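## Task

Ring the blue bell two times, no more and no fewer. A ring means driving its button fully down and then letting it rise fully again and stay up briefly. The bells are loose, so a ring that shifts or tilts the bell may not be credited, but it is still counted toward the total; a third ring fails. Touching any other bell's button fails, as does leaving any bell toppled or moved, or letting a bell reach the floor. Finish with the gripper released and moved away, and the robot upright and not leaning.

## Robot and tools

Robot: a Hello Robot Stretch 4 with one arm. It has an omni-wheel base, a lift that slides up a mast, a telescoping arm reaching forward, a wrist with yaw, pitch and roll joints, and a two-finger gripper. Cameras: head_camera, head_left_camera, head_right_camera and wrist_camera. The base rim is within 0.23 m of the base origin; the robot is about 1.6 m tall.

Frames: the base frame sits on the floor under the base centre, x ahead, y to the left, z up. hand_pose is reported in this frame and marks a point between the fingers 0.015 m behind their tips; its printed value may be a little off. Odometry is the base frame as it was when the scene began; base_odometry comes from wheel counts, so slipping shows up as travel. Heading is positive leftward, -3.142 to 3.142.

execute_actions: argument "actions" is a list holding exactly one action (or empty, which only reports state and images). Optional "cameras": list of camera names, or "all"; omitted or null gives all, [] gives none. An action may hold "base", "joints", or both, plus optional "pace" and "contact_limits"; or it holds only "end_of_arm".
- "base": exactly one key, each a relative offset from where the base last reported itself: translate_m (metres, forward positive, -2 to 2, no turning), strafe_m (metres, sideways, left positive, -2 to 2), rotate_rad (radians, counter-clockwise seen from above positive, -3.2 to 3.2).
- "joints": absolute targets keyed by name, for the single arm: lift_m 0 to 1.2 m; arm_m 0 to 0.55 m extension; wrist_yaw_rad -1.134 to 4.276 (0 straight ahead, positive turns left, 3.14 tucked back, above 3.4 the arm may block it); wrist_pitch_rad -1.117 to 4.259 (0 level, 1.57 pointing down); wrist_roll_rad -1.117 to 4.259 (0 keeps fingers level side by side, positive turns clockwise viewed from behind); gripper_m 0 to 0.08 m finger gap. Targets past a range get clipped and reported; other bad values or unknown keys reject the whole call with no motion.
- "pace": "slow", "default", "fast" or "max"; base top speeds 0.1/0.3/0.4/0.6 m/s and 1/2/3/4 rad/s, reduced when the lift is high.
- "contact_limits": {"arm_m": value} from 0 (gentlest) to 0.75 (firmest), default 0.5; the arm stops when it pushes harder than this. A low value suits pressing a button softly.
- {"end_of_arm": "enable_torque"} revives wrist or gripper motors that shut off.
Motions in one action start together. Joints or base left out of an action may still be driving toward an earlier target. If a result reports a stop, any later execute_actions, wait or finished_scene calls in the same reply are skipped.
At scene start, lift_m 0.4 together with wrist_yaw_rad 0 unfolds the wrist.

Result lines: joint_positions; hand_pose; base_odometry; turned_by_wheels vs turned_by_imu (a gap above about 0.1 rad suggests a collision or slip); base_tilt in degrees (forward, right positive); lidar_m, 12 distances in 30-degree sectors, first straight ahead then counter-clockwise ("-" means nothing seen or closer than 0.25 m); wrist_depth_mm, a 7x7 grid of depths from top left in mm ("-" unknown); motor_effort as percent of maximum with the peak in brackets; base_status and joint_status: "done", "off_target", "contact_stop_at_<key>" (hit something, target dropped, that part may go slack), "limit_stop_at_<name>" (e.g. own_body, tilt above 6 degrees), "time_out", "torque_fault" (wrist or gripper motor went limp until enable_torque). on_its_own lists things you did not command, with "held at" giving a held target. The "pictures" line names the images in order. The robot keeps holding your last command while you think.

wait: "seconds" 0 to 10; nothing new is commanded, returns state and images.
zoom_image: "camera" plus "region" [x0, y0, x1, y1] in pixels from the top-left, at most 504 by 504, on the latest full image.
read_manual: optional "section" ("licences"); only licence text.
finished_scene: "scene" is the current scene number; ends it for good and reports success.

For ringing: approach so the gripper is above the blue bell's button, pitch the wrist down, and press with a lift move downward, then raise fully so the button springs back, and pause. Count rings carefully; an extra press fails. Keep away from other bells' buttons, do not slide, tip or drop any bell, and avoid hard pushes, slams and tilting the robot. Heavy loads with the arm out while driving can tip it. When done, open the gripper, lift away, and retract before finishing.

Each tool is called after "Call:" as name(argument=value, ...), one argument or row to a line, values as JSON.

## Session

Call:
execute_actions(
  actions=[],
)

Scene clock: 0.00 s.
base_odometry: x=+0.000 y=+0.000 heading=+0.000 (m, m, rad; odometry frame)
turned_by_wheels: +0.000 (rad since the last result)
turned_by_imu: +0.000 (rad since the last result)
base_tilt: forward=+0.2 right=+0.1 (deg)
lidar_m: 2.67 1.65 1.70 1.66 1.53 1.55 2.00 2.26 2.30 2.37 2.21 2.25
base_status: not commanded
joint_positions: lift_m=+0.167 arm_m=-0.001 wrist_yaw_rad=+3.080 wrist_pitch_rad=+0.019 wrist_roll_rad=-0.013 gripper_m=+0.040
joint_status: not commanded
motor_effort: lift_m=+20 arm_m=+0 wrist_yaw_rad=-1 wrist_pitch_rad=-9 wrist_roll_rad=-1 gripper_m=+1 wheel_0=+0 wheel_1=+1 wheel_2=+0 (%)
hand_pose: x=-0.0374 y=+0.1003 z=+0.3411 quat_wxyz=(+0.031, -0.010, -0.006, +0.999) (m; base frame)
wrist_depth_mm: - 143 - - 1863 1537 1336 / - 131 - - 1863 1537 1308 / - 134 202 - 1921 1499 1281 / 120 142 - - 1863 1576 1308 / 1983 - - - 1921 1537 1308 / 1366 1397 1336 1336 1397 1366 1255 / 891 931 103 960 126 - 946
pictures: head_camera, head_left_camera, head_right_camera, wrist_camera
Images, in order (width x height): head_camera 420x560, head_left_camera 420x672, head_right_camera 420x672, wrist_camera 616x392.

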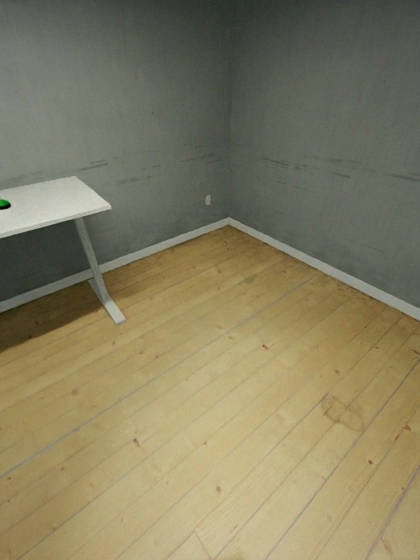

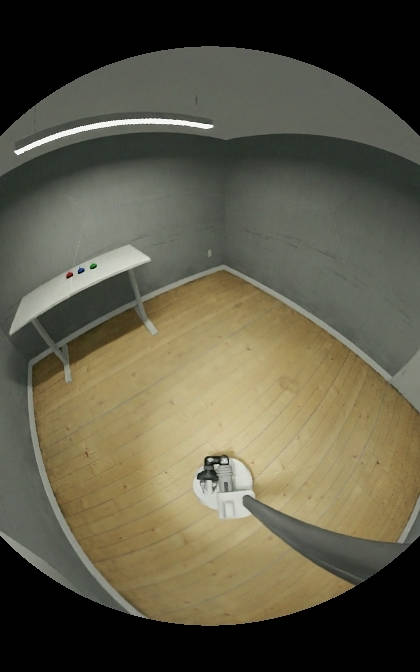

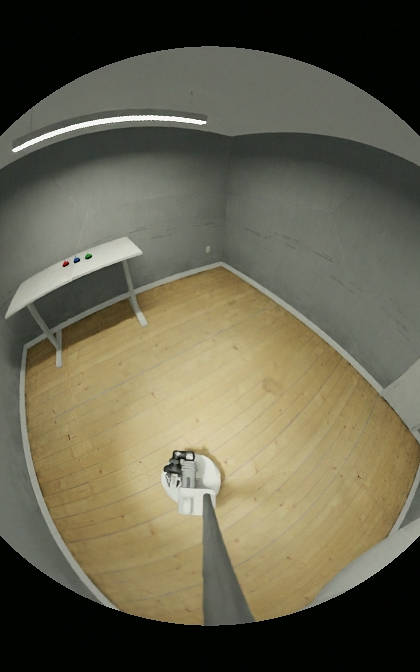

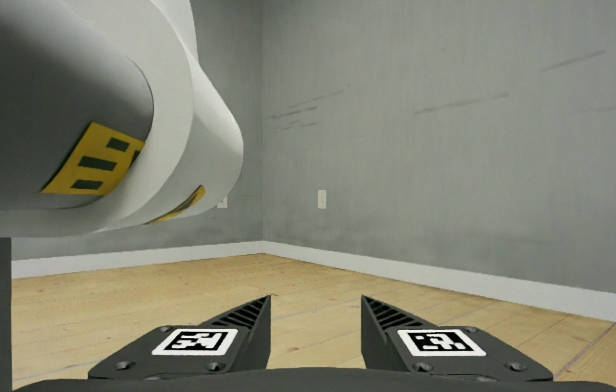

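Call:
execute_actions(
  actions=[
    {"base":{"rotate_rad":0.75},"joints":{"lift_m":0.95,"wrist_yaw_rad":0,"gripper_m":0},"pace":"fast"},
  ],
)

Call:
execute_actions(
  actions=[
    {"base":{"translate_m":0.9},"joints":{"wrist_pitch_rad":0.6},"pace":"fast"},
  ],
)

Scene clock: 4.40 s.
base_odometry: x=+0.000 y=+0.000 heading=+0.750 (m, m, rad; odometry frame)
turned_by_wheels: +0.750 (rad since the last result)
turned_by_imu: +0.745 (rad since the last result)
base_tilt: forward=+0.1 right=+0.0 (deg)
lidar_m: 1.65 1.80 1.55 1.52 1.67 2.32 2.28 2.46 2.22 2.21 2.38 1.68
base_status: done
joint_positions: lift_m=+0.950 arm_m=-0.001 wrist_yaw_rad=+0.000 wrist_pitch_rad=+0.019 wrist_roll_rad=-0.013 gripper_m=+0.000
joint_status: all done
motor_effort: lift_m=+24(25) arm_m=+0(0) wrist_yaw_rad=-4(10) wrist_pitch_rad=-9(9) wrist_roll_rad=+1(0) gripper_m=-3(0) wheel_0=+0(9) wheel_1=-2(11) wheel_2=+0(10) (%)
hand_pose: x=+0.3822 y=-0.0873 z=+1.1237 quat_wxyz=(+1.000, -0.006, +0.010, +0.000) (m; base frame)
wrist_depth_mm: 1921 - - - - - - / 1983 - - - - - - / 1983 - - - - - - / 1921 - - - - - - / 1921 - - 1983 1983 - - / 1921 - - 150 - - - / 1921 - 100 - - - -
pictures: head_camera, head_left_camera, head_right_camera, wrist_camera
Images, in order (width x height): head_camera 420x560, head_left_camera 420x672, head_right_camera 420x672, wrist_camera 616x392.

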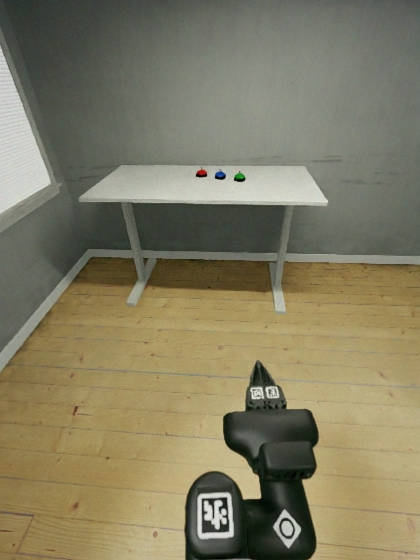

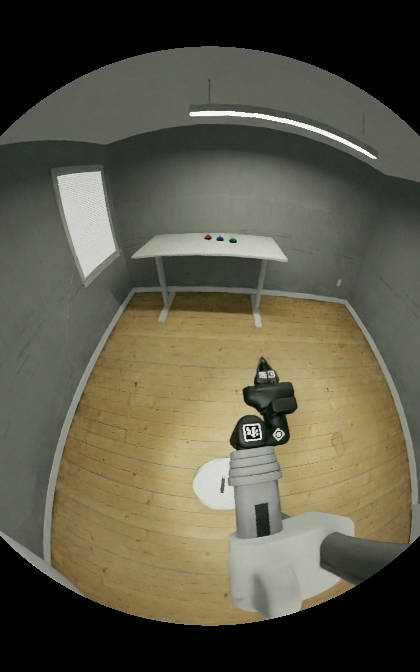

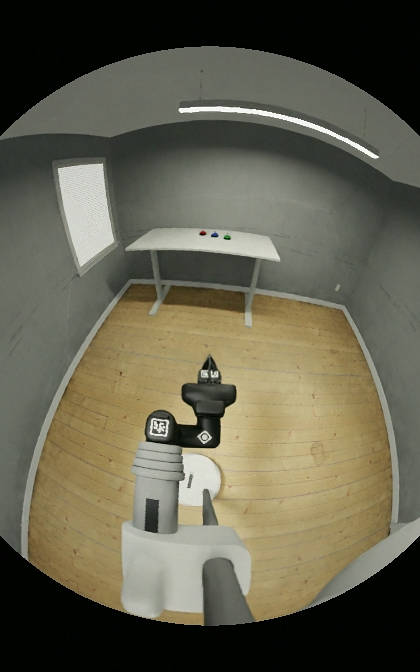

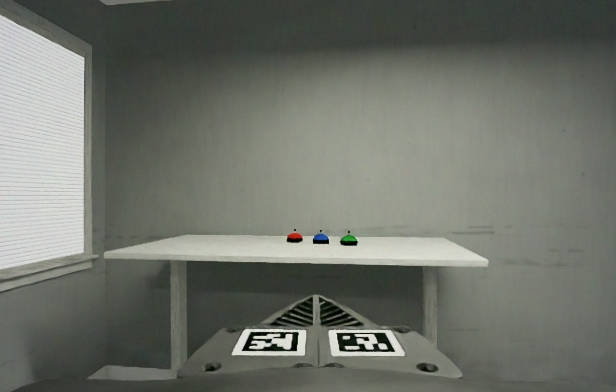

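Scene clock: 8.30 s.
base_odometry: x=+0.658 y=+0.614 heading=+0.750 (m, m, rad; odometry frame)
turned_by_wheels: +0.000 (rad since the last result)
turned_by_imu: -0.003 (rad since the last result)
base_tilt: forward=+0.3 right=+0.0 (deg)
lidar_m: 0.77 0.84 1.45 1.42 1.54 2.33 3.16 2.92 2.34 2.30 0.98 0.77
base_status: done
joint_positions: lift_m=+0.950 arm_m=-0.001 wrist_yaw_rad=+0.000 wrist_pitch_rad=+0.602 wrist_roll_rad=-0.013 gripper_m=+0.000
joint_status: all done
motor_effort: lift_m=+24(24) arm_m=+0(0) wrist_yaw_rad=-3(3) wrist_pitch_rad=-7(7) wrist_roll_rad=+1(0) gripper_m=-1(1) wheel_0=+2(7) wheel_1=+4(10) wheel_2=+0(11) (%)
hand_pose: x=+0.3447 y=-0.0874 z=+1.0073 quat_wxyz=(+0.955, -0.006, +0.297, +0.002) (m; base frame)
wrist_depth_mm: 1229 1138 1078 960 1060 1042 1098 / 647 634 627 621 627 627 621 / 1618 1537 1464 1430 1430 1397 891 / 1708 1661 1661 1576 1537 1464 1499 / 1661 1661 1708 1708 1661 1576 1618 / 1397 1397 1430 151 1430 1336 1397 / 1255 1229 101 - - 1205 1205
pictures: head_camera, head_left_camera, head_right_camera, wrist_camera
Images, in order (width x height): head_camera 420x560, head_left_camera 420x672, head_right_camera 420x672, wrist_camera 616x392.

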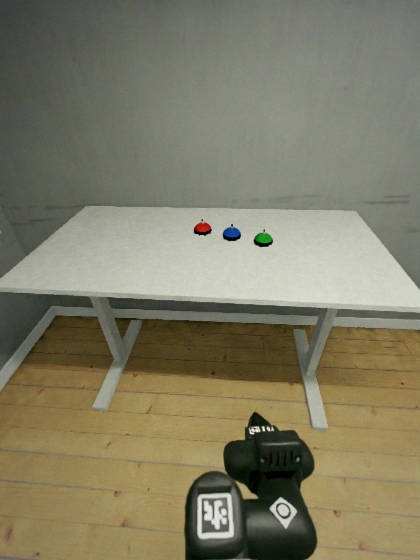

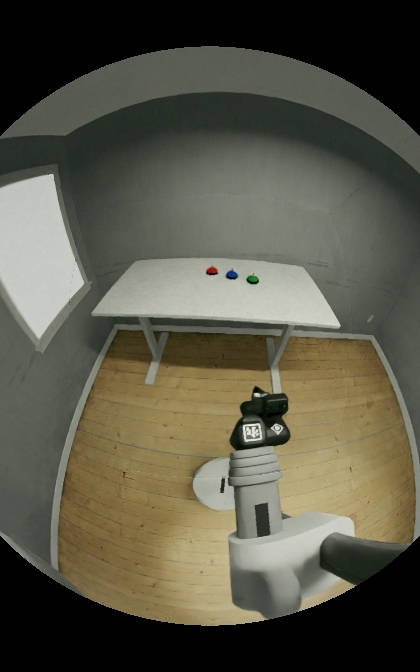

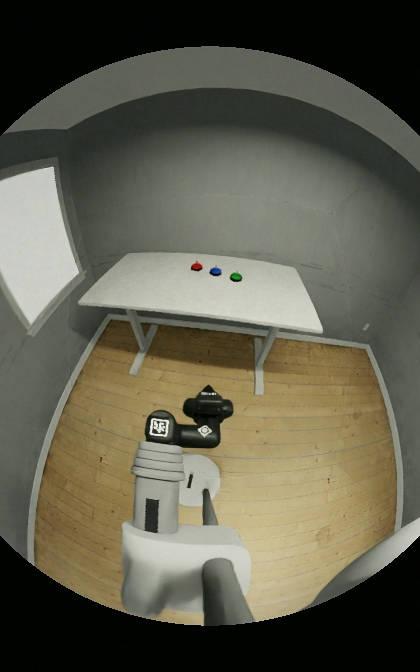

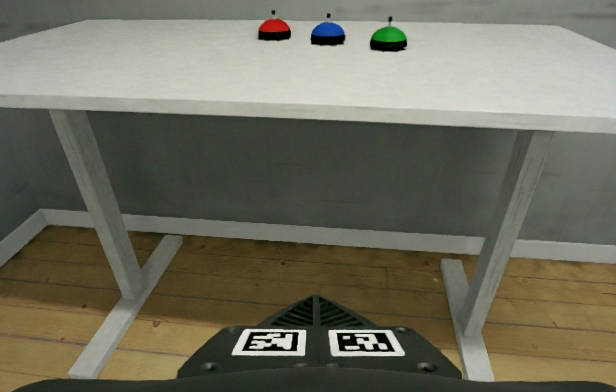

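Call:
execute_actions(
  actions=[
    {"base":{"translate_m":0.42},"joints":{"wrist_pitch_rad":0.2,"lift_m":1.05,"arm_m":0.2},"pace":"fast"},
  ],
)

Scene clock: 13.93 s.
base_odometry: x=+0.965 y=+0.900 heading=+0.751 (m, m, rad; odometry frame)
turned_by_wheels: +0.000 (rad since the last result)
turned_by_imu: -0.002 (rad since the last result)
base_tilt: forward=+0.2 right=+0.2 (deg)
lidar_m: 0.35 0.40 0.62 1.36 1.49 2.23 3.61 3.03 2.38 2.34 0.45 0.37
base_status: done
joint_positions: lift_m=+1.050 arm_m=+0.198 wrist_yaw_rad=+0.000 wrist_pitch_rad=+0.203 wrist_roll_rad=-0.013 gripper_m=+0.000
joint_status: all done
motor_effort: lift_m=+24(25) arm_m=+9(12) wrist_yaw_rad=-2(1) wrist_pitch_rad=-9(15) wrist_roll_rad=+1(0) gripper_m=-2(3) wheel_0=+1(8) wheel_1=+4(10) wheel_2=-2(12) (%)
hand_pose: x=+0.5775 y=-0.0874 z=+1.1850 quat_wxyz=(+0.995, -0.006, +0.101, +0.001) (m; base frame)
wrist_depth_mm: 759 741 715 699 691 661 647 / 778 759 732 723 699 683 661 / 798 768 750 732 715 691 676 / 820 798 788 759 741 715 691 / 842 831 809 778 741 732 707 / 661 668 668 150 661 661 654 / 508 521 101 - - 535 517
pictures: head_camera, head_left_camera, head_right_camera, wrist_camera
Images, in order (width x height): head_camera 420x560, head_left_camera 420x672, head_right_camera 420x672, wrist_camera 616x392.

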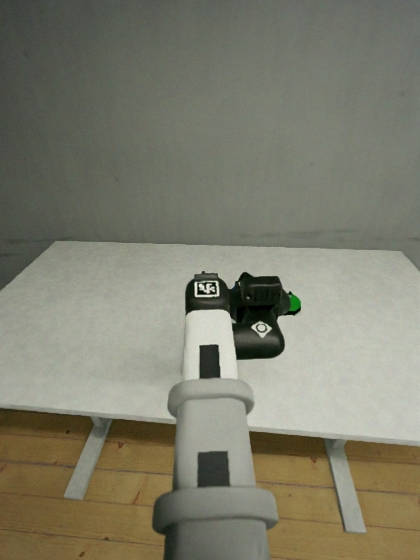

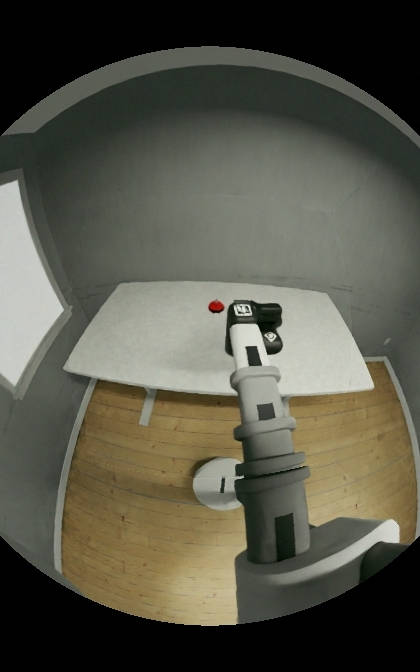

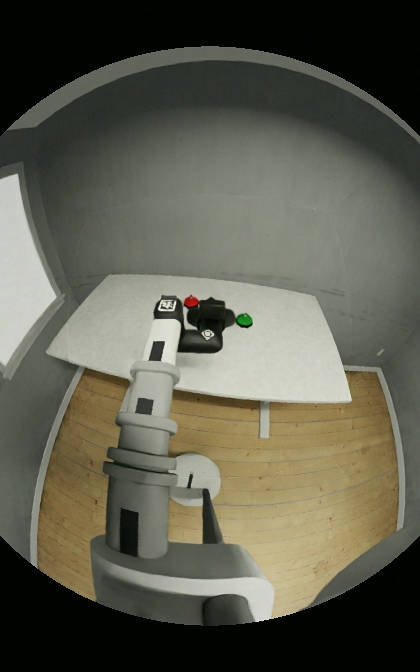

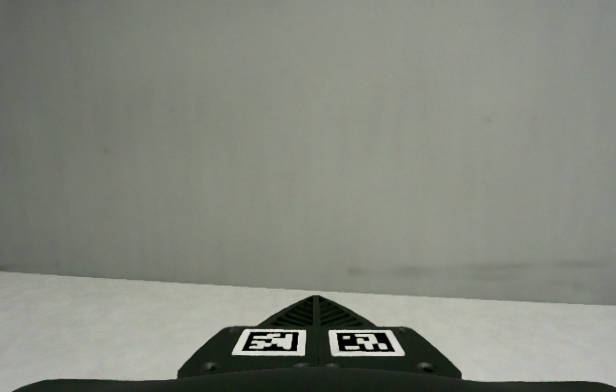

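Call:
execute_actions(
  actions=[
    {"joints":{"wrist_pitch_rad":0.5,"lift_m":0.95,"arm_m":0.12},"pace":"fast"},
  ],
)

Scene clock: 16.03 s.
base_odometry: x=+0.965 y=+0.900 heading=+0.751 (m, m, rad; odometry frame)
turned_by_wheels: +0.000 (rad since the last result)
turned_by_imu: +0.000 (rad since the last result)
base_tilt: forward=+0.2 right=+0.0 (deg)
lidar_m: 0.37 0.40 0.63 1.37 1.49 2.23 3.62 3.02 2.37 2.35 0.47 0.36
base_status: not commanded
joint_positions: lift_m=+0.950 arm_m=+0.122 wrist_yaw_rad=+0.000 wrist_pitch_rad=+0.503 wrist_roll_rad=-0.013 gripper_m=+0.000
joint_status: all done
motor_effort: lift_m=+15(22) arm_m=-10(10) wrist_yaw_rad=-2(3) wrist_pitch_rad=-8(4) wrist_roll_rad=-1(0) gripper_m=-3(2) wheel_0=+1(1) wheel_1=+4(4) wheel_2=-2(2) (%)
hand_pose: x=+0.4790 y=-0.0874 z=+1.0261 quat_wxyz=(+0.969, -0.006, +0.249, +0.002) (m; base frame)
wrist_depth_mm: 798 778 759 741 723 707 683 / 842 831 809 788 768 750 723 / 609 591 549 591 580 585 580 / 430 427 421 421 418 370 415 / 329 332 330 329 325 327 325 / 270 268 270 150 267 267 267 / 229 233 101 - - 234 229
pictures: head_camera, head_left_camera, head_right_camera, wrist_camera
Images, in order (width x height): head_camera 420x560, head_left_camera 420x672, head_right_camera 420x672, wrist_camera 616x392.

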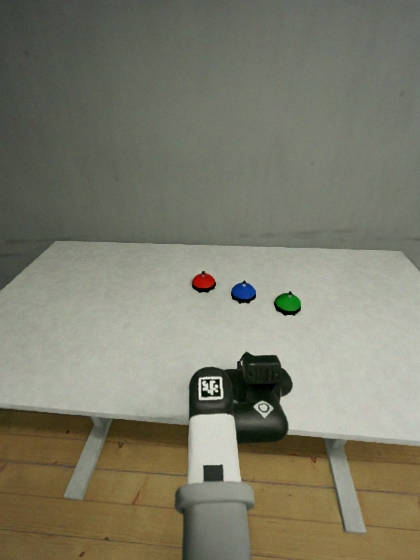

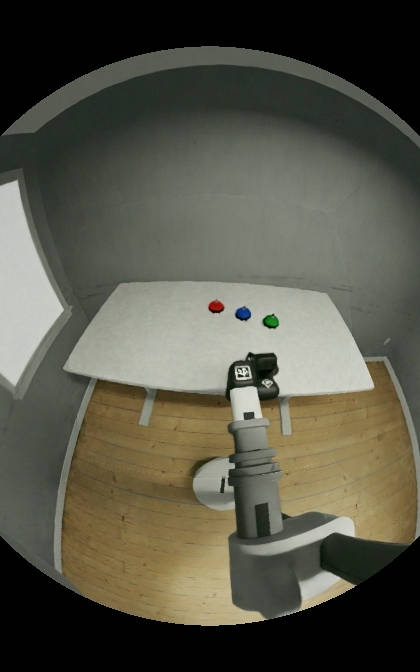

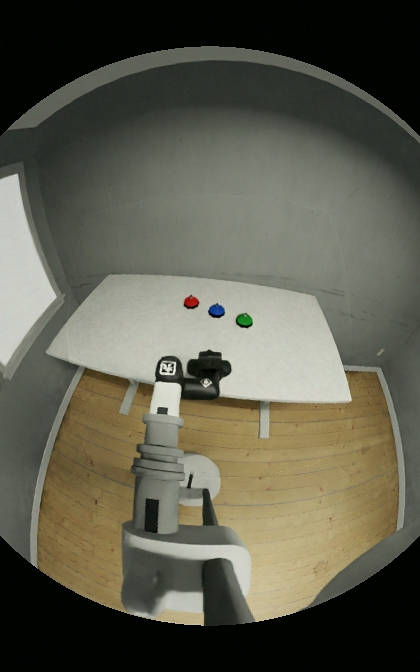

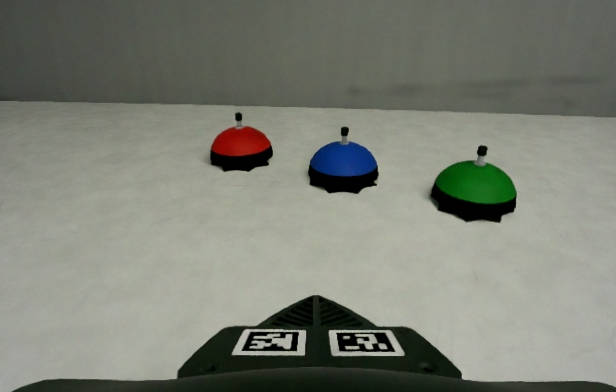

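Call:
execute_actions(
  actions=[
    {"base":{"strafe_m":-0.04},"joints":{"wrist_pitch_rad":0.15,"lift_m":0.89,"arm_m":0.26},"pace":"fast"},
  ],
  cameras=["wrist_camera","head_camera"],
)

Scene clock: 19.63 s.
base_odometry: x=+0.993 y=+0.871 heading=+0.750 (m, m, rad; odometry frame)
turned_by_wheels: +0.000 (rad since the last result)
turned_by_imu: -0.001 (rad since the last result)
base_tilt: forward=+0.2 right=+0.0 (deg)
lidar_m: 0.36 0.39 0.60 1.41 1.53 2.30 3.60 2.98 2.33 2.32 0.46 0.35
base_status: done
joint_positions: lift_m=+0.890 arm_m=+0.258 wrist_yaw_rad=+0.000 wrist_pitch_rad=+0.153 wrist_roll_rad=-0.013 gripper_m=+0.000
joint_status: all done
motor_effort: lift_m=+15(15) arm_m=+9(11) wrist_yaw_rad=-2(0) wrist_pitch_rad=-9(13) wrist_roll_rad=+1(1) gripper_m=+0(0) wheel_0=+0(11) wheel_1=-3(13) wheel_2=+0(3) (%)
hand_pose: x=+0.6394 y=-0.0874 z=+1.0362 quat_wxyz=(+0.997, -0.006, +0.076, +0.001) (m; base frame)
wrist_depth_mm: 699 676 661 654 634 615 609 / 723 699 683 661 640 627 609 / 732 707 699 668 647 634 627 / 759 723 699 691 676 640 634 / 574 574 580 580 569 574 564 / 379 345 353 150 377 349 373 / 279 289 101 - - 225 220
pictures: head_camera, wrist_camera
Images, in order (width x height): head_camera 420x560, wrist_camera 616x392.

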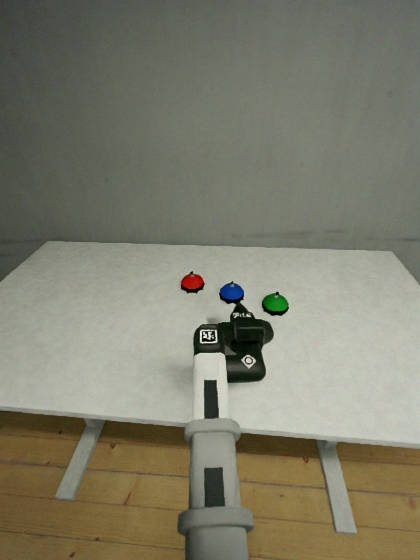

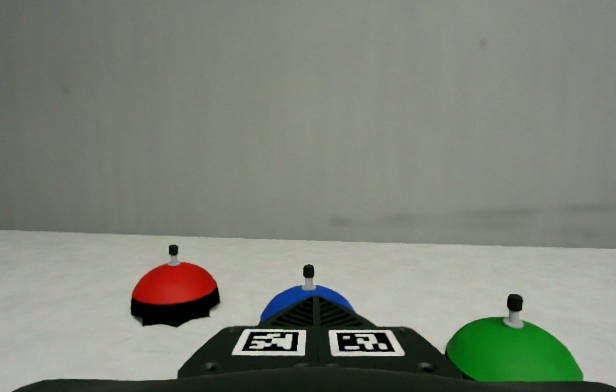

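Call:
execute_actions(
  actions=[
    {"base":{"strafe_m":0.005},"joints":{"arm_m":0.31},"pace":"fast"},
  ],
  cameras=["wrist_camera","head_left_camera"],
)

Call:
zoom_image(
  camera="head_left_camera",
  region=[190,280,310,370],
)

Scene clock: 25.13 s.
base_odometry: x=+0.989 y=+0.874 heading=+0.750 (m, m, rad; odometry frame)
turned_by_wheels: +0.000 (rad since the last result)
turned_by_imu: -0.001 (rad since the last result)
base_tilt: forward=+0.3 right=+0.0 (deg)
lidar_m: 0.35 0.40 0.60 1.41 1.52 2.29 3.60 2.99 2.35 2.31 0.47 0.36
base_status: done
joint_positions: lift_m=+0.890 arm_m=+0.308 wrist_yaw_rad=+0.000 wrist_pitch_rad=+0.153 wrist_roll_rad=-0.013 gripper_m=+0.000
joint_status: all done
motor_effort: lift_m=+15(15) arm_m=+10(11) wrist_yaw_rad=-2(3) wrist_pitch_rad=-8(9) wrist_roll_rad=+1(1) gripper_m=-2(3) wheel_0=-1(6) wheel_1=-1(9) wheel_2=+0(1) (%)
hand_pose: x=+0.6894 y=-0.0874 z=+1.0362 quat_wxyz=(+0.997, -0.006, +0.076, +0.001) (m; base frame)
wrist_depth_mm: 661 647 621 603 585 574 559 / 668 654 627 615 597 585 569 / 683 661 634 627 609 597 574 / 707 668 661 634 621 597 585 / 580 580 569 574 569 603 585 / 375 303 353 150 375 370 373 / 279 281 100 - - 291 290
pictures: head_left_camera, wrist_camera
Images, in order (width x height): head_left_camera 420x672, wrist_camera 616x392.

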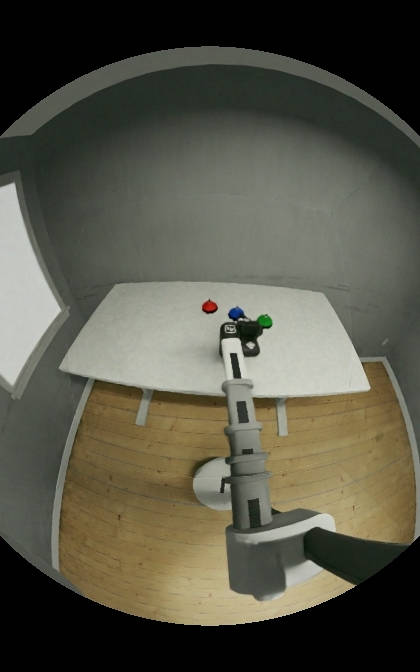

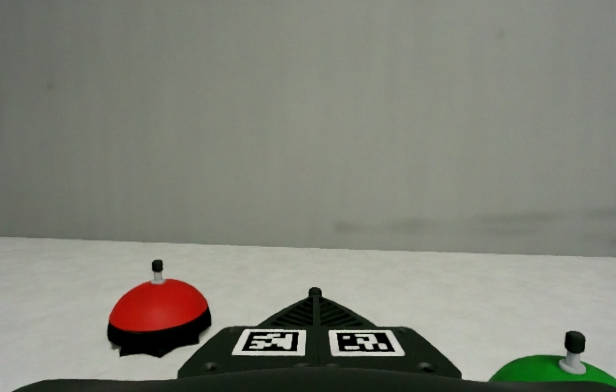

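Region (190, 280, 310, 370) of head_left_camera's 420x672 image, scaled by 4.200, with more detail than that image has; it fills the top 378 rows of this view, and the rest is white.

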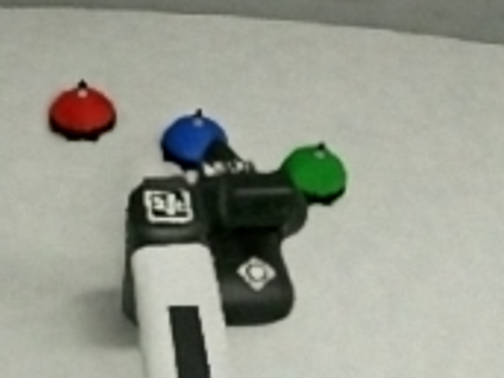

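Call:
execute_actions(
  actions=[
    {"joints":{"arm_m":0.425,"lift_m":0.895},"pace":"fast"},
  ],
  cameras=["head_camera","head_left_camera","head_right_camera"],
)

Call:
zoom_image(
  camera="head_camera",
  region=[160,240,320,360],
)

Scene clock: 28.73 s.
base_odometry: x=+0.989 y=+0.874 heading=+0.750 (m, m, rad; odometry frame)
turned_by_wheels: +0.000 (rad since the last result)
turned_by_imu: -0.001 (rad since the last result)
base_tilt: forward=+0.3 right=+0.1 (deg)
lidar_m: 0.36 0.41 0.60 1.40 1.53 2.30 3.61 2.99 2.34 2.31 0.47 0.36
base_status: not commanded
joint_positions: lift_m=+0.895 arm_m=+0.423 wrist_yaw_rad=+0.000 wrist_pitch_rad=+0.153 wrist_roll_rad=-0.013 gripper_m=+0.000
joint_status: all done
motor_effort: lift_m=+23(24) arm_m=+10(9) wrist_yaw_rad=-2(1) wrist_pitch_rad=-8(9) wrist_roll_rad=+2(2) gripper_m=-2(2) wheel_0=+0(1) wheel_1=-1(1) wheel_2=+0(0) (%)
hand_pose: x=+0.8044 y=-0.0874 z=+1.0405 quat_wxyz=(+0.997, -0.006, +0.076, +0.001) (m; base frame)
wrist_depth_mm: 530 517 504 492 480 466 459 / 544 530 517 504 488 480 462 / 554 539 535 508 496 484 477 / 564 549 539 525 504 496 484 / 574 559 544 535 521 508 488 / 384 384 384 150 387 384 379 / 270 278 101 - - 298 297
pictures: head_camera, head_left_camera, head_right_camera
Images, in order (width x height): head_camera 420x560, head_left_camera 420x672, head_right_camera 420x672.

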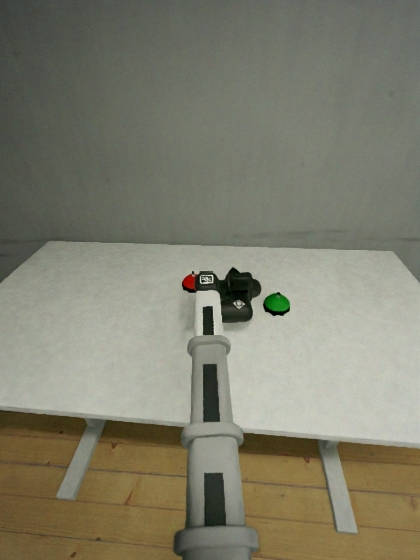

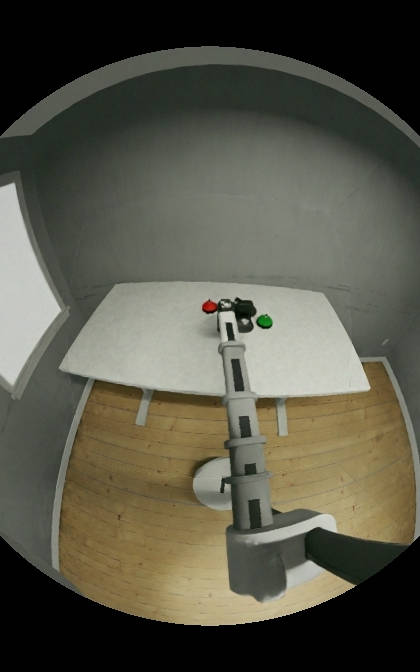

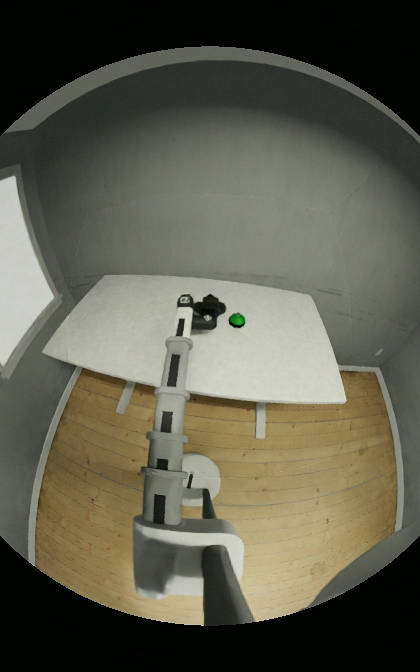

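Region (160, 240, 320, 360) of head_camera's 420x560 image, scaled by 3.150, with more detail than that image has; it fills the top 378 rows of this view, and the rest is white.

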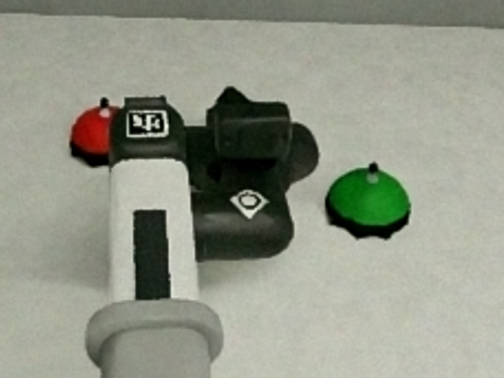

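Call:
execute_actions(
  actions=[
    {"joints":{"arm_m":0.44,"lift_m":0.87}},
  ],
  cameras=[],
)

Call:
execute_actions(
  actions=[
    {"joints":{"lift_m":0.858},"pace":"slow"},
  ],
  cameras=[],
)

Call:
execute_actions(
  actions=[
    {"joints":{"lift_m":0.848},"pace":"slow"},
  ],
  cameras=["wrist_camera"],
)

Scene clock: 31.33 s.
base_odometry: x=+0.989 y=+0.874 heading=+0.750 (m, m, rad; odometry frame)
turned_by_wheels: +0.000 (rad since the last result)
turned_by_imu: -0.001 (rad since the last result)
base_tilt: forward=+0.4 right=+0.1 (deg)
lidar_m: 0.36 0.40 0.59 1.39 1.53 2.30 3.62 3.00 2.35 2.31 0.46 0.37
base_status: not commanded
joint_positions: lift_m=+0.871 arm_m=+0.438 wrist_yaw_rad=-0.001 wrist_pitch_rad=+0.145 wrist_roll_rad=-0.013 gripper_m=+0.000
joint_status: all done
motor_effort: lift_m=+10(22) arm_m=+10(10) wrist_yaw_rad=+1(1) wrist_pitch_rad=+13(13) wrist_roll_rad=+2(2) gripper_m=-2(2) wheel_0=-1(1) wheel_1=-1(1) wheel_2=+0(0) (%)
hand_pose: x=+0.8194 y=-0.0876 z=+1.0182 quat_wxyz=(+0.997, -0.006, +0.073, +0.000) (m; base frame)
wrist_depth_mm: 521 508 496 477 469 449 445 / 530 512 500 488 473 462 452 / 539 517 512 496 484 469 462 / 554 535 525 512 492 477 466 / 554 539 525 517 496 488 477 / 345 349 349 150 349 349 343 / 182 243 100 - - 270 259
pictures: none
No camera images: the call's "cameras" was empty. Leave "cameras" out to get every camera's image.

Scene clock: 32.13 s.
base_odometry: x=+0.989 y=+0.874 heading=+0.750 (m, m, rad; odometry frame)
turned_by_wheels: +0.000 (rad since the last result)
turned_by_imu: +0.000 (rad since the last result)
base_tilt: forward=+0.1 right=+0.0 (deg)
lidar_m: 0.35 0.40 0.62 1.40 1.51 2.30 3.62 3.02 2.35 2.32 0.46 0.36
base_status: not commanded
joint_positions: lift_m=+0.859 arm_m=+0.438 wrist_yaw_rad=-0.003 wrist_pitch_rad=+0.129 wrist_roll_rad=-0.013 gripper_m=+0.000
joint_status: all done
on_its_own: wrist_pitch_rad is at rest, and its effort (+60) is outside its rest range (-23 to +23)
motor_effort: lift_m=+2(10) arm_m=+10(10) wrist_yaw_rad=+7(6) wrist_pitch_rad=+60(60) wrist_roll_rad=+1(2) gripper_m=-3(1) wheel_0=+0(1) wheel_1=-1(1) wheel_2=+0(0) (%)
hand_pose: x=+0.8197 y=-0.0880 z=+1.0103 quat_wxyz=(+0.998, -0.006, +0.064, -0.001) (m; base frame)
wrist_depth_mm: 525 512 504 488 473 462 449 / 535 517 508 492 477 473 462 / 544 530 512 508 484 473 466 / 549 535 521 508 488 480 469 / 559 539 525 508 500 488 473 / 362 364 364 150 362 362 359 / 181 255 100 - - 276 276
pictures: none
No camera images: the call's "cameras" was empty. Leave "cameras" out to get every camera's image.

Scene clock: 32.57 s.
base_odometry: x=+0.989 y=+0.874 heading=+0.750 (m, m, rad; odometry frame)
turned_by_wheels: +0.000 (rad since the last result)
turned_by_imu: +0.000 (rad since the last result)
base_tilt: forward=+0.1 right=-0.1 (deg)
lidar_m: 0.36 0.39 0.63 1.39 1.53 2.31 3.60 2.98 2.35 2.31 0.45 0.35
base_status: not commanded
joint_positions: lift_m=+0.862 arm_m=+0.438 wrist_yaw_rad=-0.003 wrist_pitch_rad=+0.132 wrist_roll_rad=-0.013 gripper_m=+0.000
joint_status: lift_m contact_stop (moved +0.002 of -0.011)
on_its_own: lift_m is slack since a contact_stop (your +0.848 is given up); wrist_pitch_rad is at rest, and its effort (+52) is outside its rest range (-23 to +23)
motor_effort: lift_m=+14(15) arm_m=+10(10) wrist_yaw_rad=+7(7) wrist_pitch_rad=+52(66) wrist_roll_rad=+2(1) gripper_m=+0(2) wheel_0=+0(1) wheel_1=-1(1) wheel_2=-1(1) (%)
hand_pose: x=+0.8197 y=-0.0880 z=+1.0122 quat_wxyz=(+0.998, -0.006, +0.066, -0.001) (m; base frame)
wrist_depth_mm: 525 508 496 480 473 459 452 / 530 517 500 492 477 469 455 / 544 521 512 500 484 473 459 / 554 530 517 504 496 480 473 / 559 539 525 512 504 484 477 / 357 357 359 150 362 357 357 / 182 247 100 - - 274 271
pictures: wrist_camera
Images, in order (width x height): wrist_camera 616x392.

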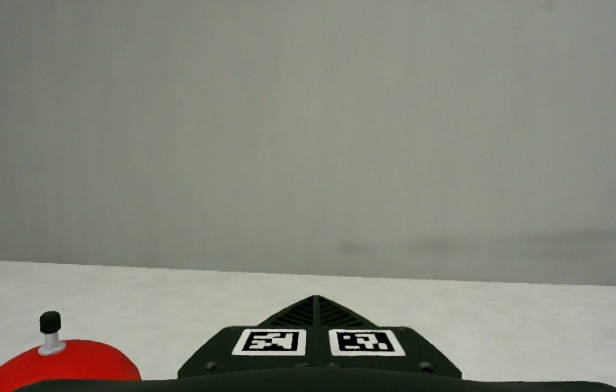

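Call:
execute_actions(
  actions=[
    {"joints":{"lift_m":0.905}},
  ],
  cameras=[],
)

Call:
execute_actions(
  actions=[
    {"joints":{"lift_m":0.864},"pace":"slow"},
  ],
  cameras=[],
)

Call:
execute_actions(
  actions=[
    {"joints":{"lift_m":0.91}},
  ],
  cameras=[],
)

Call:
execute_actions(
  actions=[
    {"joints":{"arm_m":0.1},"pace":"fast"},
  ],
  cameras=["wrist_camera"],
)

Scene clock: 35.17 s.
base_odometry: x=+0.989 y=+0.874 heading=+0.750 (m, m, rad; odometry frame)
turned_by_wheels: +0.000 (rad since the last result)
turned_by_imu: -0.001 (rad since the last result)
base_tilt: forward=+0.2 right=+0.0 (deg)
lidar_m: 0.34 0.39 0.61 1.41 1.52 2.29 3.61 3.00 2.36 2.32 0.45 0.36
base_status: not commanded
joint_positions: lift_m=+0.905 arm_m=+0.438 wrist_yaw_rad=+0.000 wrist_pitch_rad=+0.153 wrist_roll_rad=-0.013 gripper_m=+0.000
joint_status: all done
motor_effort: lift_m=+25(25) arm_m=+10(10) wrist_yaw_rad=-1(4) wrist_pitch_rad=-9(29) wrist_roll_rad=+0(0) gripper_m=-2(1) wheel_0=+0(0) wheel_1=-2(1) wheel_2=-1(1) (%)
hand_pose: x=+0.8193 y=-0.0875 z=+1.0504 quat_wxyz=(+0.997, -0.006, +0.076, +0.000) (m; base frame)
wrist_depth_mm: 517 504 492 473 469 452 442 / 525 512 496 488 473 462 452 / 539 525 512 496 484 473 462 / 554 535 517 504 492 480 469 / 564 554 544 517 500 492 477 / 410 410 410 151 407 404 407 / 303 310 101 - - 319 315
pictures: none
No camera images: the call's "cameras" was empty. Leave "cameras" out to get every camera's image.

Scene clock: 36.37 s.
base_odometry: x=+0.989 y=+0.874 heading=+0.750 (m, m, rad; odometry frame)
turned_by_wheels: +0.000 (rad since the last result)
turned_by_imu: +0.000 (rad since the last result)
base_tilt: forward=+0.1 right=+0.0 (deg)
lidar_m: 0.35 0.40 0.60 1.41 1.54 2.31 3.61 2.98 2.37 2.32 0.46 0.36
base_status: not commanded
joint_positions: lift_m=+0.865 arm_m=+0.438 wrist_yaw_rad=-0.002 wrist_pitch_rad=+0.137 wrist_roll_rad=-0.013 gripper_m=+0.000
joint_status: all done
on_its_own: wrist_pitch_rad is at rest, and its effort (+37) is outside its rest range (-23 to +23)
motor_effort: lift_m=+6(23) arm_m=+10(10) wrist_yaw_rad=+4(4) wrist_pitch_rad=+37(36) wrist_roll_rad=+2(0) gripper_m=-1(1) wheel_0=+0(0) wheel_1=-1(1) wheel_2=-1(1) (%)
hand_pose: x=+0.8197 y=-0.0878 z=+1.0142 quat_wxyz=(+0.998, -0.006, +0.069, +0.000) (m; base frame)
wrist_depth_mm: 525 508 496 484 473 459 449 / 535 517 504 492 477 462 459 / 539 525 517 500 484 473 459 / 549 535 521 512 492 480 473 / 559 544 525 517 504 484 473 / 353 355 357 150 357 353 351 / 182 246 101 - - 271 271
pictures: none
No camera images: the call's "cameras" was empty. Leave "cameras" out to get every camera's image.

Scene clock: 37.43 s.
base_odometry: x=+0.989 y=+0.874 heading=+0.750 (m, m, rad; odometry frame)
turned_by_wheels: +0.000 (rad since the last result)
turned_by_imu: +0.000 (rad since the last result)
base_tilt: forward=+0.2 right=+0.0 (deg)
lidar_m: 0.34 0.39 0.61 1.39 1.52 2.29 3.60 2.99 2.36 2.32 0.44 0.36
base_status: not commanded
joint_positions: lift_m=+0.910 arm_m=+0.438 wrist_yaw_rad=+0.000 wrist_pitch_rad=+0.153 wrist_roll_rad=-0.013 gripper_m=+0.000
joint_status: all done
motor_effort: lift_m=+24(25) arm_m=+10(10) wrist_yaw_rad=-1(3) wrist_pitch_rad=-8(36) wrist_roll_rad=+1(1) gripper_m=-2(2) wheel_0=+0(0) wheel_1=-1(1) wheel_2=-1(1) (%)
hand_pose: x=+0.8193 y=-0.0875 z=+1.0554 quat_wxyz=(+0.997, -0.006, +0.076, +0.000) (m; base frame)
wrist_depth_mm: 521 504 488 473 466 452 442 / 530 512 500 484 473 462 452 / 539 525 512 496 488 473 459 / 554 539 517 504 492 480 469 / 574 544 535 517 500 492 477 / 421 418 418 150 421 415 413 / 309 322 101 - - 325 324
pictures: none
No camera images: the call's "cameras" was empty. Leave "cameras" out to get every camera's image.

Scene clock: 39.23 s.
base_odometry: x=+0.989 y=+0.874 heading=+0.750 (m, m, rad; odometry frame)
turned_by_wheels: +0.000 (rad since the last result)
turned_by_imu: +0.000 (rad since the last result)
base_tilt: forward=+0.2 right=+0.1 (deg)
lidar_m: 0.36 0.40 0.59 1.39 1.53 2.29 3.62 3.00 2.36 2.32 0.47 0.36
base_status: not commanded
joint_positions: lift_m=+0.910 arm_m=+0.102 wrist_yaw_rad=+0.000 wrist_pitch_rad=+0.153 wrist_roll_rad=-0.013 gripper_m=+0.000
joint_status: all done
motor_effort: lift_m=+24(24) arm_m=-10(10) wrist_yaw_rad=-2(1) wrist_pitch_rad=-9(9) wrist_roll_rad=+1(1) gripper_m=-1(2) wheel_0=+0(0) wheel_1=-1(1) wheel_2=-1(1) (%)
hand_pose: x=+0.4828 y=-0.0875 z=+1.0554 quat_wxyz=(+0.997, -0.006, +0.076, +0.000) (m; base frame)
wrist_depth_mm: 878 842 820 788 778 759 732 / 878 878 831 809 778 768 750 / 904 891 842 820 809 798 759 / 931 891 866 831 831 798 788 / 654 647 591 647 654 640 634 / 424 424 427 150 389 382 418 / 314 322 101 - - 330 319
pictures: wrist_camera
Images, in order (width x height): wrist_camera 616x392.

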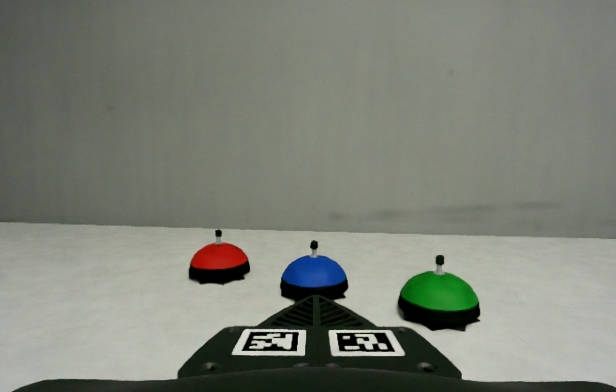

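Call:
finished_scene(
  scene=1,
)

The scene is finished: the task was done.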